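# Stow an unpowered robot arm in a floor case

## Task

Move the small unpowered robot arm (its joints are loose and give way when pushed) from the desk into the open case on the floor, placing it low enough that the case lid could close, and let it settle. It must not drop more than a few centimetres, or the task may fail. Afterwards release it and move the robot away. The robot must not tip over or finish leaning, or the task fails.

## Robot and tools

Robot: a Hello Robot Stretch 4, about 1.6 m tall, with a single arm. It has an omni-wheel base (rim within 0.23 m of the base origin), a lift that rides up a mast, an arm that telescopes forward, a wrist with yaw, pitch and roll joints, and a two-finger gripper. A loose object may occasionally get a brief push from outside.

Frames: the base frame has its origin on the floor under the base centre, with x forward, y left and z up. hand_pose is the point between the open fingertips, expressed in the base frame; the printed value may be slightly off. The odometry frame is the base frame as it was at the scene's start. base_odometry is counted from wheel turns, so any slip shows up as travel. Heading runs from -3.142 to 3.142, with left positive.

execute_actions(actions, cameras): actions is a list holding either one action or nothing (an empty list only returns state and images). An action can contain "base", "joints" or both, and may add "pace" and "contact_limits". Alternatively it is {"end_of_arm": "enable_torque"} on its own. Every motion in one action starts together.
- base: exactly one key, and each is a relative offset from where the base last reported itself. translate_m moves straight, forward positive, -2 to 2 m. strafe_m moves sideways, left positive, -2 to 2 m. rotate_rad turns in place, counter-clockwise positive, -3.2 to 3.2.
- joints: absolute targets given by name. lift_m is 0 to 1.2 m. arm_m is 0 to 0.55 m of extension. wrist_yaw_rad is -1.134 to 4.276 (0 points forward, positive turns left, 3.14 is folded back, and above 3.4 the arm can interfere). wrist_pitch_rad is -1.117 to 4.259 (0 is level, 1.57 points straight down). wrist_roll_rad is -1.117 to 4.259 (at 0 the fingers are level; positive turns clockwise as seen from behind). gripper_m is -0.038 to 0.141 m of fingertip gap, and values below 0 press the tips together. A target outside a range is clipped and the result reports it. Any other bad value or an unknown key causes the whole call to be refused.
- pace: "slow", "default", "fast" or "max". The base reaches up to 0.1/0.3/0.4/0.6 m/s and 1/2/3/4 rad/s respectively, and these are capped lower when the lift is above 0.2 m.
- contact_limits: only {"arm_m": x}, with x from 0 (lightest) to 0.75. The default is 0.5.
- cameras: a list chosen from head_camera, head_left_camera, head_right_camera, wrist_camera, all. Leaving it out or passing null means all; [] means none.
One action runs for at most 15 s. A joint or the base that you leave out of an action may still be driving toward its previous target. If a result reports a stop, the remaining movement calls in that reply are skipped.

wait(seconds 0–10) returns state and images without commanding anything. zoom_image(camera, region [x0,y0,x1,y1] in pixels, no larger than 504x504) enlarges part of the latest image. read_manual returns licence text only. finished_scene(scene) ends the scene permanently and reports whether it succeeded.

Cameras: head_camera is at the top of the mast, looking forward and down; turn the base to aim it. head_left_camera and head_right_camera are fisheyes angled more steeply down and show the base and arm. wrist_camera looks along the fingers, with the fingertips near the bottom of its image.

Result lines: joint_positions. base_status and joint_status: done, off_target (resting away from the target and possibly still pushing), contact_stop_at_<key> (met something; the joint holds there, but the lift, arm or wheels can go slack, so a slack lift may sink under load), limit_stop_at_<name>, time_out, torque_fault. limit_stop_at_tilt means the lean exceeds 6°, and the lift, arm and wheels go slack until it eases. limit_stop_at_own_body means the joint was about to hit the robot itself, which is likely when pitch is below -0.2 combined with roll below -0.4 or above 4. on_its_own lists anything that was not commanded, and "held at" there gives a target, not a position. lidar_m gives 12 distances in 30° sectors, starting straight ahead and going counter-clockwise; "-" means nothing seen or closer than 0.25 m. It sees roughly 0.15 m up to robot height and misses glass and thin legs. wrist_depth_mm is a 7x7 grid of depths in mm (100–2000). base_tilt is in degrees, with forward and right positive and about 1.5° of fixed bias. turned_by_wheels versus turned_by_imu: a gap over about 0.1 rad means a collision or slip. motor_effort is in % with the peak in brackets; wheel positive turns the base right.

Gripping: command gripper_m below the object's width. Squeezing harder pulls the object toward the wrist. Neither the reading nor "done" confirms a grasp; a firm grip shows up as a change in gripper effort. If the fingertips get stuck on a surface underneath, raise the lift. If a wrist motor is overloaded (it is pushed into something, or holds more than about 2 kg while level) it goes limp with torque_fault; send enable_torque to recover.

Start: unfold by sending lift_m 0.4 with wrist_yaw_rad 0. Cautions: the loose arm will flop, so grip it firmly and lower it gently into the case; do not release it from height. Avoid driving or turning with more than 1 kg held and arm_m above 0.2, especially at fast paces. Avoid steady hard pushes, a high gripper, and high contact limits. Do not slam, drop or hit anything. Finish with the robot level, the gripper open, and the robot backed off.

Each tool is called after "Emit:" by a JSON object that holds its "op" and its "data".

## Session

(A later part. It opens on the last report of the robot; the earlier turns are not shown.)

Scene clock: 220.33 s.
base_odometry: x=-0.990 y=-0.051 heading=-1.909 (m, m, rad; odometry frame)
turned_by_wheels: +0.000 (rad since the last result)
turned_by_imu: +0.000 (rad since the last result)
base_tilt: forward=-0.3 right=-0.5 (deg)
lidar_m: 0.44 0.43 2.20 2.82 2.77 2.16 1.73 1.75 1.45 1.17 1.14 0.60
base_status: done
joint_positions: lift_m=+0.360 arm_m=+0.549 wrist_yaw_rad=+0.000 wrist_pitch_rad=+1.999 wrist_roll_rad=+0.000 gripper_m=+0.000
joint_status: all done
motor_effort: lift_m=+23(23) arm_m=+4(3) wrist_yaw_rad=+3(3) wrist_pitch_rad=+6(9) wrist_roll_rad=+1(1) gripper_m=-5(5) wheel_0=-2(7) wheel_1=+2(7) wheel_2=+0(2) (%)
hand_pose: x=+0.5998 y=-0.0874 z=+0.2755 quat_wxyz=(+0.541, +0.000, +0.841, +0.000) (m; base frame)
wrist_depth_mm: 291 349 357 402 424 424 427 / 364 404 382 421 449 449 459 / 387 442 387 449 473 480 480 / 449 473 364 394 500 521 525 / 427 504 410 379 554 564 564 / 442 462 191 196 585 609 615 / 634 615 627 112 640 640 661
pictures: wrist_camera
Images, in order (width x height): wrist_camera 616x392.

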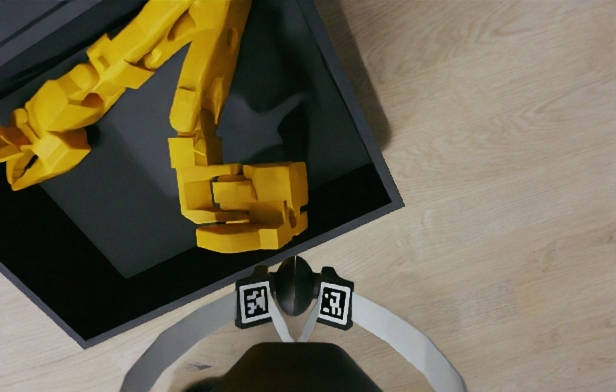

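Emit:
{"op": "execute_actions", "data": {"actions": [{"joints":{"wrist_pitch_rad":1.57,"arm_m":0.36}}], "cameras": ["wrist_camera"]}}

Scene clock: 225.33 s.
base_odometry: x=-0.990 y=-0.051 heading=-1.909 (m, m, rad; odometry frame)
turned_by_wheels: +0.000 (rad since the last result)
turned_by_imu: -0.001 (rad since the last result)
base_tilt: forward=-0.2 right=-0.6 (deg)
lidar_m: 0.44 0.43 2.20 2.80 2.78 2.17 1.74 1.72 1.45 1.17 1.15 0.62
base_status: not commanded
joint_positions: lift_m=+0.360 arm_m=+0.361 wrist_yaw_rad=+0.000 wrist_pitch_rad=+1.570 wrist_roll_rad=+0.000 gripper_m=+0.000
joint_status: all done
motor_effort: lift_m=+22(22) arm_m=-4(5) wrist_yaw_rad=+4(1) wrist_pitch_rad=+2(3) wrist_roll_rad=+1(1) gripper_m=-9(5) wheel_0=-2(2) wheel_1=+2(2) wheel_2=+0(0) (%)
hand_pose: x=+0.5318 y=-0.0874 z=+0.2495 quat_wxyz=(+0.707, +0.000, +0.707, +0.000) (m; base frame)
wrist_depth_mm: 327 373 389 445 488 488 492 / 379 397 407 452 484 488 492 / 387 449 368 455 484 488 492 / 433 445 336 421 480 492 492 / 445 449 449 343 488 492 492 / 402 445 191 196 488 492 492 / 357 342 480 113 484 492 492
pictures: wrist_camera
Images, in order (width x height): wrist_camera 616x392.

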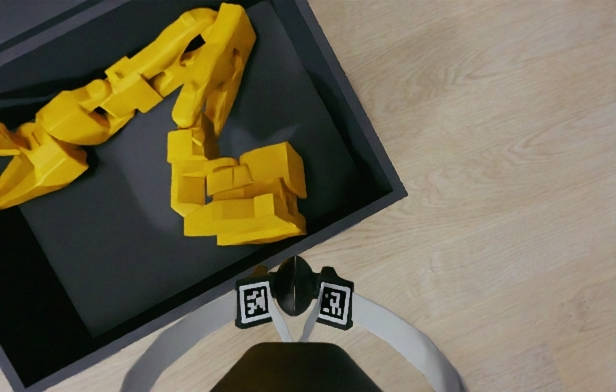

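Emit:
{"op": "execute_actions", "data": {"actions": [{"base":{"strafe_m":0.1},"joints":{"arm_m":0.465,"gripper_m":0.065,"lift_m":0.32},"pace":"slow"}], "cameras": []}}

Emit:
{"op": "execute_actions", "data": {"actions": [{"joints":{"lift_m":0.21},"pace":"slow"}], "cameras": ["wrist_camera"]}}

Emit:
{"op": "execute_actions", "data": {"actions": [{"joints":{"gripper_m":-0.01}}], "cameras": []}}

Emit:
{"op": "execute_actions", "data": {"actions": [{"joints":{"wrist_roll_rad":-0.45},"pace":"slow"}], "cameras": []}}

Emit:
{"op": "execute_actions", "data": {"actions": [{"joints":{"lift_m":0.18},"pace":"slow"}], "cameras": ["head_right_camera","wrist_camera"]}}

Emit:
{"op": "zoom_image", "data": {"camera": "head_right_camera", "region": [150,350,270,470]}}

Scene clock: 234.63 s.
base_odometry: x=-0.896 y=-0.084 heading=-1.909 (m, m, rad; odometry frame)
turned_by_wheels: +0.000 (rad since the last result)
turned_by_imu: -0.001 (rad since the last result)
base_tilt: forward=-0.1 right=-0.6 (deg)
lidar_m: 0.43 0.63 2.16 2.69 2.68 2.20 1.79 1.77 1.54 1.27 1.25 0.55
base_status: done
joint_positions: lift_m=+0.320 arm_m=+0.464 wrist_yaw_rad=+0.000 wrist_pitch_rad=+1.570 wrist_roll_rad=+0.000 gripper_m=+0.065
joint_status: all done
motor_effort: lift_m=+16(19) arm_m=+4(6) wrist_yaw_rad=+2(1) wrist_pitch_rad=+1(0) wrist_roll_rad=+1(1) gripper_m=-2(4) wheel_0=+0(2) wheel_1=+3(4) wheel_2=+0(1) (%)
hand_pose: x=+0.6352 y=-0.0874 z=+0.2100 quat_wxyz=(+0.707, +0.000, +0.707, +0.000) (m; base frame)
wrist_depth_mm: 191 228 279 290 442 445 452 / 236 286 290 336 370 449 449 / 283 287 353 364 402 445 452 / 293 349 387 415 418 445 452 / 327 353 413 413 421 387 455 / 347 407 197 315 206 343 452 / 322 387 410 113 282 452 459
pictures: none
No camera images: the call's "cameras" was empty. Leave "cameras" out to get every camera's image.

Scene clock: 236.40 s.
base_odometry: x=-0.896 y=-0.084 heading=-1.909 (m, m, rad; odometry frame)
turned_by_wheels: +0.000 (rad since the last result)
turned_by_imu: +0.000 (rad since the last result)
base_tilt: forward=-0.1 right=-0.5 (deg)
lidar_m: 0.43 0.66 2.15 2.70 2.68 2.20 1.79 1.76 1.56 1.27 1.24 0.53
base_status: not commanded
joint_positions: lift_m=+0.210 arm_m=+0.464 wrist_yaw_rad=+0.000 wrist_pitch_rad=+1.570 wrist_roll_rad=+0.000 gripper_m=+0.065
joint_status: all done
motor_effort: lift_m=+16(16) arm_m=+4(4) wrist_yaw_rad=+0(0) wrist_pitch_rad=+3(7) wrist_roll_rad=+0(1) gripper_m=-2(3) wheel_0=+0(0) wheel_1=+3(3) wheel_2=+0(0) (%)
hand_pose: x=+0.6356 y=-0.0874 z=+0.1000 quat_wxyz=(+0.708, +0.000, +0.707, +0.000) (m; base frame)
wrist_depth_mm: 176 177 186 213 255 215 336 / 176 187 227 242 303 214 336 / 186 243 246 244 307 237 334 / 252 245 300 236 306 276 207 / 241 273 300 232 306 307 228 / 243 298 198 218 204 310 262 / 296 300 303 112 204 223 248
pictures: wrist_camera
Images, in order (width x height): wrist_camera 616x392.

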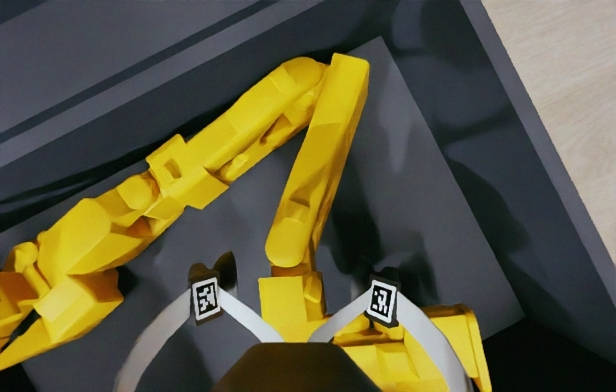

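Scene clock: 237.90 s.
base_odometry: x=-0.896 y=-0.084 heading=-1.909 (m, m, rad; odometry frame)
turned_by_wheels: +0.000 (rad since the last result)
turned_by_imu: +0.000 (rad since the last result)
base_tilt: forward=-0.2 right=-0.6 (deg)
lidar_m: 0.42 0.65 2.15 2.71 2.68 2.21 1.79 1.78 1.54 1.26 1.25 0.55
base_status: not commanded
joint_positions: lift_m=+0.210 arm_m=+0.464 wrist_yaw_rad=+0.002 wrist_pitch_rad=+1.566 wrist_roll_rad=-0.001 gripper_m=-0.009
joint_status: all done
motor_effort: lift_m=+19(19) arm_m=+3(4) wrist_yaw_rad=-4(5) wrist_pitch_rad=+13(12) wrist_roll_rad=+3(3) gripper_m=-28(27) wheel_0=+1(1) wheel_1=+3(3) wheel_2=+1(1) (%)
hand_pose: x=+0.6370 y=-0.0874 z=+0.0998 quat_wxyz=(+0.709, -0.001, +0.705, +0.001) (m; base frame)
wrist_depth_mm: 175 176 182 209 252 207 334 / 175 186 223 234 283 216 334 / 185 236 236 244 304 240 336 / 241 236 300 219 306 276 207 / 233 270 300 220 306 307 229 / 234 260 187 211 188 307 262 / 296 297 300 112 198 189 250
pictures: none
No camera images: the call's "cameras" was empty. Leave "cameras" out to get every camera's image.

Scene clock: 238.87 s.
base_odometry: x=-0.896 y=-0.084 heading=-1.909 (m, m, rad; odometry frame)
turned_by_wheels: +0.000 (rad since the last result)
turned_by_imu: +0.000 (rad since the last result)
base_tilt: forward=-0.2 right=-0.6 (deg)
lidar_m: 0.43 0.62 2.15 2.71 2.68 2.21 1.79 1.77 1.58 1.26 1.24 0.54
base_status: not commanded
joint_positions: lift_m=+0.210 arm_m=+0.464 wrist_yaw_rad=-0.002 wrist_pitch_rad=+1.572 wrist_roll_rad=-0.448 gripper_m=-0.009
joint_status: all done
motor_effort: lift_m=+19(19) arm_m=+3(3) wrist_yaw_rad=+7(5) wrist_pitch_rad=-5(14) wrist_roll_rad=-4(5) gripper_m=-27(30) wheel_0=+0(1) wheel_1=+2(3) wheel_2=+1(1) (%)
hand_pose: x=+0.6347 y=-0.0874 z=+0.0998 quat_wxyz=(+0.689, -0.156, +0.690, +0.157) (m; base frame)
wrist_depth_mm: 181 184 186 188 190 192 195 / 236 244 253 241 244 251 208 / 293 242 244 266 242 285 210 / 235 249 300 301 304 289 211 / 244 297 300 220 306 291 213 / 296 297 187 208 187 278 215 / 296 300 301 112 200 191 218
pictures: none
No camera images: the call's "cameras" was empty. Leave "cameras" out to get every camera's image.

Scene clock: 239.93 s.
base_odometry: x=-0.896 y=-0.084 heading=-1.909 (m, m, rad; odometry frame)
turned_by_wheels: +0.000 (rad since the last result)
turned_by_imu: +0.000 (rad since the last result)
base_tilt: forward=-0.2 right=-0.5 (deg)
lidar_m: 0.43 0.62 2.17 2.70 2.67 2.22 1.78 1.77 1.55 1.26 1.25 0.54
base_status: not commanded
joint_positions: lift_m=+0.181 arm_m=+0.464 wrist_yaw_rad=-0.002 wrist_pitch_rad=+1.579 wrist_roll_rad=-0.450 gripper_m=-0.009
joint_status: all done
motor_effort: lift_m=+10(18) arm_m=+4(4) wrist_yaw_rad=+7(9) wrist_pitch_rad=-23(26) wrist_roll_rad=-1(4) gripper_m=-23(26) wheel_0=+0(0) wheel_1=+2(2) wheel_2=+0(1) (%)
hand_pose: x=+0.6328 y=-0.0874 z=+0.0705 quat_wxyz=(+0.687, -0.156, +0.692, +0.157) (m; base frame)
wrist_depth_mm: 160 163 167 170 174 179 182 / 237 246 230 216 220 251 208 / 266 214 218 257 219 278 210 / 214 258 274 276 279 281 212 / 232 271 274 207 281 281 213 / 270 270 188 208 188 281 216 / 271 273 276 112 211 247 219
pictures: head_right_camera, wrist_camera
Images, in order (width x height): head_right_camera 420x672, wrist_camera 616x392.

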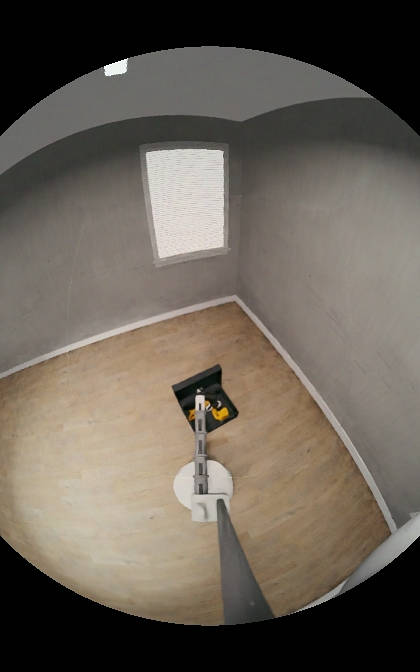

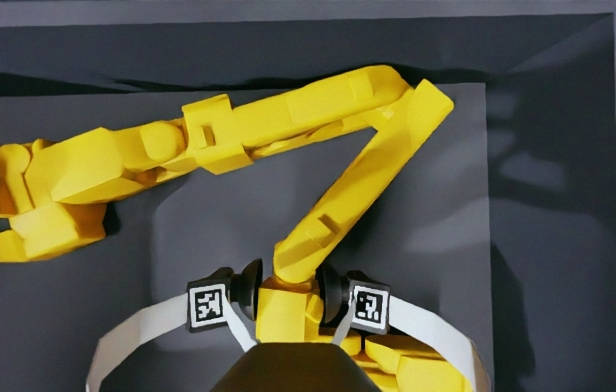

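Region (150, 350, 270, 470) of head_right_camera's 420x672 image, scaled by 4.200, with more detail than that image has.

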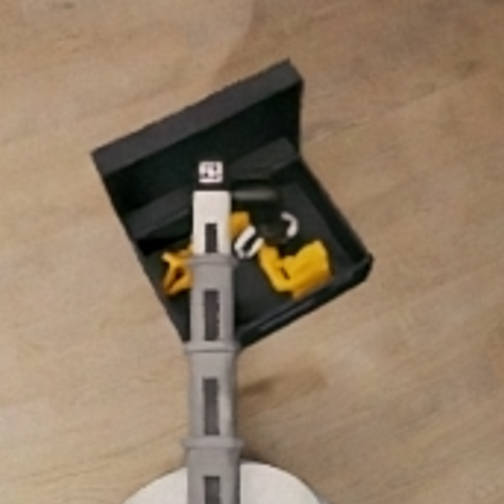

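Flat now.

Emit:
{"op": "execute_actions", "data": {"actions": [{"joints":{"gripper_m":0.055,"lift_m":0.19},"pace":"slow"}], "cameras": []}}

Emit:
{"op": "execute_actions", "data": {"actions": [{"joints":{"lift_m":0.4}}], "cameras": []}}

Emit:
{"op": "execute_actions", "data": {"actions": [{"joints":{"arm_m":0.34,"wrist_roll_rad":0}}], "cameras": ["wrist_camera"]}}

Scene clock: 245.77 s.
base_odometry: x=-0.896 y=-0.084 heading=-1.909 (m, m, rad; odometry frame)
turned_by_wheels: +0.000 (rad since the last result)
turned_by_imu: -0.001 (rad since the last result)
base_tilt: forward=-0.2 right=-0.5 (deg)
lidar_m: 0.43 0.63 2.16 2.70 2.67 2.19 1.79 1.77 1.57 1.26 1.24 0.54
base_status: not commanded
joint_positions: lift_m=+0.190 arm_m=+0.464 wrist_yaw_rad=+0.000 wrist_pitch_rad=+1.571 wrist_roll_rad=-0.450 gripper_m=+0.055
joint_status: all done
motor_effort: lift_m=+20(23) arm_m=+4(3) wrist_yaw_rad=+3(10) wrist_pitch_rad=-2(23) wrist_roll_rad=+0(1) gripper_m=-3(25) wheel_0=+0(0) wheel_1=+2(2) wheel_2=+0(0) (%)
hand_pose: x=+0.6353 y=-0.0874 z=+0.0796 quat_wxyz=(+0.689, -0.158, +0.689, +0.157) (m; base frame)
wrist_depth_mm: 165 167 168 170 172 174 177 / 232 239 243 225 227 251 209 / 273 221 224 258 226 285 211 / 220 258 281 282 286 289 212 / 234 278 281 214 285 287 213 / 274 278 196 215 200 290 216 / 276 278 281 112 214 265 218
pictures: none
No camera images: the call's "cameras" was empty. Leave "cameras" out to get every camera's image.

Scene clock: 247.73 s.
base_odometry: x=-0.896 y=-0.084 heading=-1.909 (m, m, rad; odometry frame)
turned_by_wheels: +0.000 (rad since the last result)
turned_by_imu: +0.000 (rad since the last result)
base_tilt: forward=-0.2 right=-0.5 (deg)
lidar_m: 0.44 0.63 2.15 2.72 2.68 2.21 1.78 1.77 1.59 1.24 1.24 0.54
base_status: not commanded
joint_positions: lift_m=+0.400 arm_m=+0.464 wrist_yaw_rad=+0.000 wrist_pitch_rad=+1.570 wrist_roll_rad=-0.450 gripper_m=+0.055
joint_status: all done
motor_effort: lift_m=+22(23) arm_m=+3(3) wrist_yaw_rad=+3(3) wrist_pitch_rad=+0(3) wrist_roll_rad=+0(0) gripper_m=-6(4) wheel_0=+0(0) wheel_1=+2(2) wheel_2=+0(1) (%)
hand_pose: x=+0.6354 y=-0.0874 z=+0.2895 quat_wxyz=(+0.689, -0.158, +0.689, +0.158) (m; base frame)
wrist_depth_mm: 277 279 286 291 298 267 223 / 345 364 366 373 375 530 535 / 500 473 436 436 442 535 539 / 504 433 496 496 496 535 539 / 504 484 492 492 492 535 544 / 508 484 197 427 199 530 544 / 504 402 421 112 404 535 535
pictures: none
No camera images: the call's "cameras" was empty. Leave "cameras" out to get every camera's image.

Scene clock: 249.13 s.
base_odometry: x=-0.896 y=-0.084 heading=-1.909 (m, m, rad; odometry frame)
turned_by_wheels: +0.000 (rad since the last result)
turned_by_imu: +0.000 (rad since the last result)
base_tilt: forward=-0.2 right=-0.6 (deg)
lidar_m: 0.43 0.63 2.17 2.69 2.69 2.21 1.79 1.77 1.54 1.26 1.25 0.54
base_status: not commanded
joint_positions: lift_m=+0.400 arm_m=+0.341 wrist_yaw_rad=+0.000 wrist_pitch_rad=+1.570 wrist_roll_rad=+0.000 gripper_m=+0.055
joint_status: all done
motor_effort: lift_m=+22(22) arm_m=-4(0) wrist_yaw_rad=+2(3) wrist_pitch_rad=+1(1) wrist_roll_rad=+1(4) gripper_m=-3(2) wheel_0=+0(0) wheel_1=+2(2) wheel_2=+0(0) (%)
hand_pose: x=+0.5118 y=-0.0874 z=+0.2895 quat_wxyz=(+0.707, +0.000, +0.707, +0.000) (m; base frame)
wrist_depth_mm: 347 366 397 436 466 525 530 / 362 418 452 488 484 525 535 / 421 433 492 455 477 535 539 / 508 452 492 500 442 530 539 / 512 442 492 484 525 530 539 / 508 445 197 521 200 535 544 / 508 517 517 112 530 535 539
pictures: wrist_camera
Images, in order (width x height): wrist_camera 616x392.

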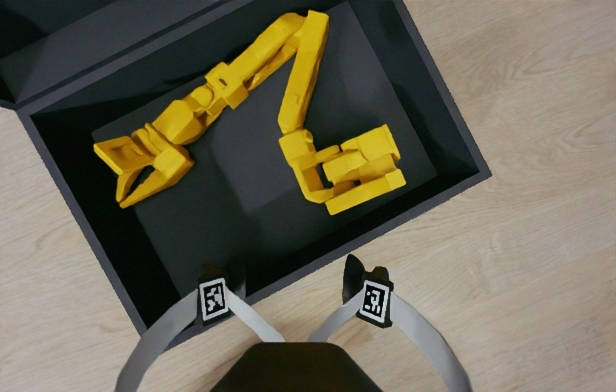

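Emit:
{"op": "execute_actions", "data": {"actions": [{"base":{"translate_m":-0.3},"joints":{"arm_m":0.1},"pace":"fast"}], "cameras": []}}

Emit:
{"op": "finished_scene", "data": {"scene": 1}}

Scene clock: 259.53 s.
base_odometry: x=-0.796 y=+0.199 heading=-1.909 (m, m, rad; odometry frame)
turned_by_wheels: +0.000 (rad since the last result)
turned_by_imu: -0.001 (rad since the last result)
base_tilt: forward=-0.2 right=-0.7 (deg)
lidar_m: 0.70 2.24 2.46 2.62 2.56 1.89 1.50 1.48 1.65 1.35 1.35 0.91
base_status: done
joint_positions: lift_m=+0.400 arm_m=+0.101 wrist_yaw_rad=+0.000 wrist_pitch_rad=+1.570 wrist_roll_rad=+0.000 gripper_m=+0.055
joint_status: all done
motor_effort: lift_m=+22(23) arm_m=-4(4) wrist_yaw_rad=+3(1) wrist_pitch_rad=+0(0) wrist_roll_rad=+1(1) gripper_m=-4(4) wheel_0=+0(8) wheel_1=-1(6) wheel_2=-1(13) (%)
hand_pose: x=+0.2717 y=-0.0874 z=+0.2895 quat_wxyz=(+0.707, +0.000, +0.707, +0.000) (m; base frame)
wrist_depth_mm: 508 512 512 521 517 525 530 / 508 512 517 517 530 535 539 / 512 508 517 521 525 530 539 / 508 512 517 521 530 525 535 / 508 517 517 517 530 535 535 / 512 517 197 480 200 535 539 / 508 309 310 112 530 535 544
pictures: none
No camera images: the call's "cameras" was empty. Leave "cameras" out to get every camera's image.

The scene is finished: the task was done.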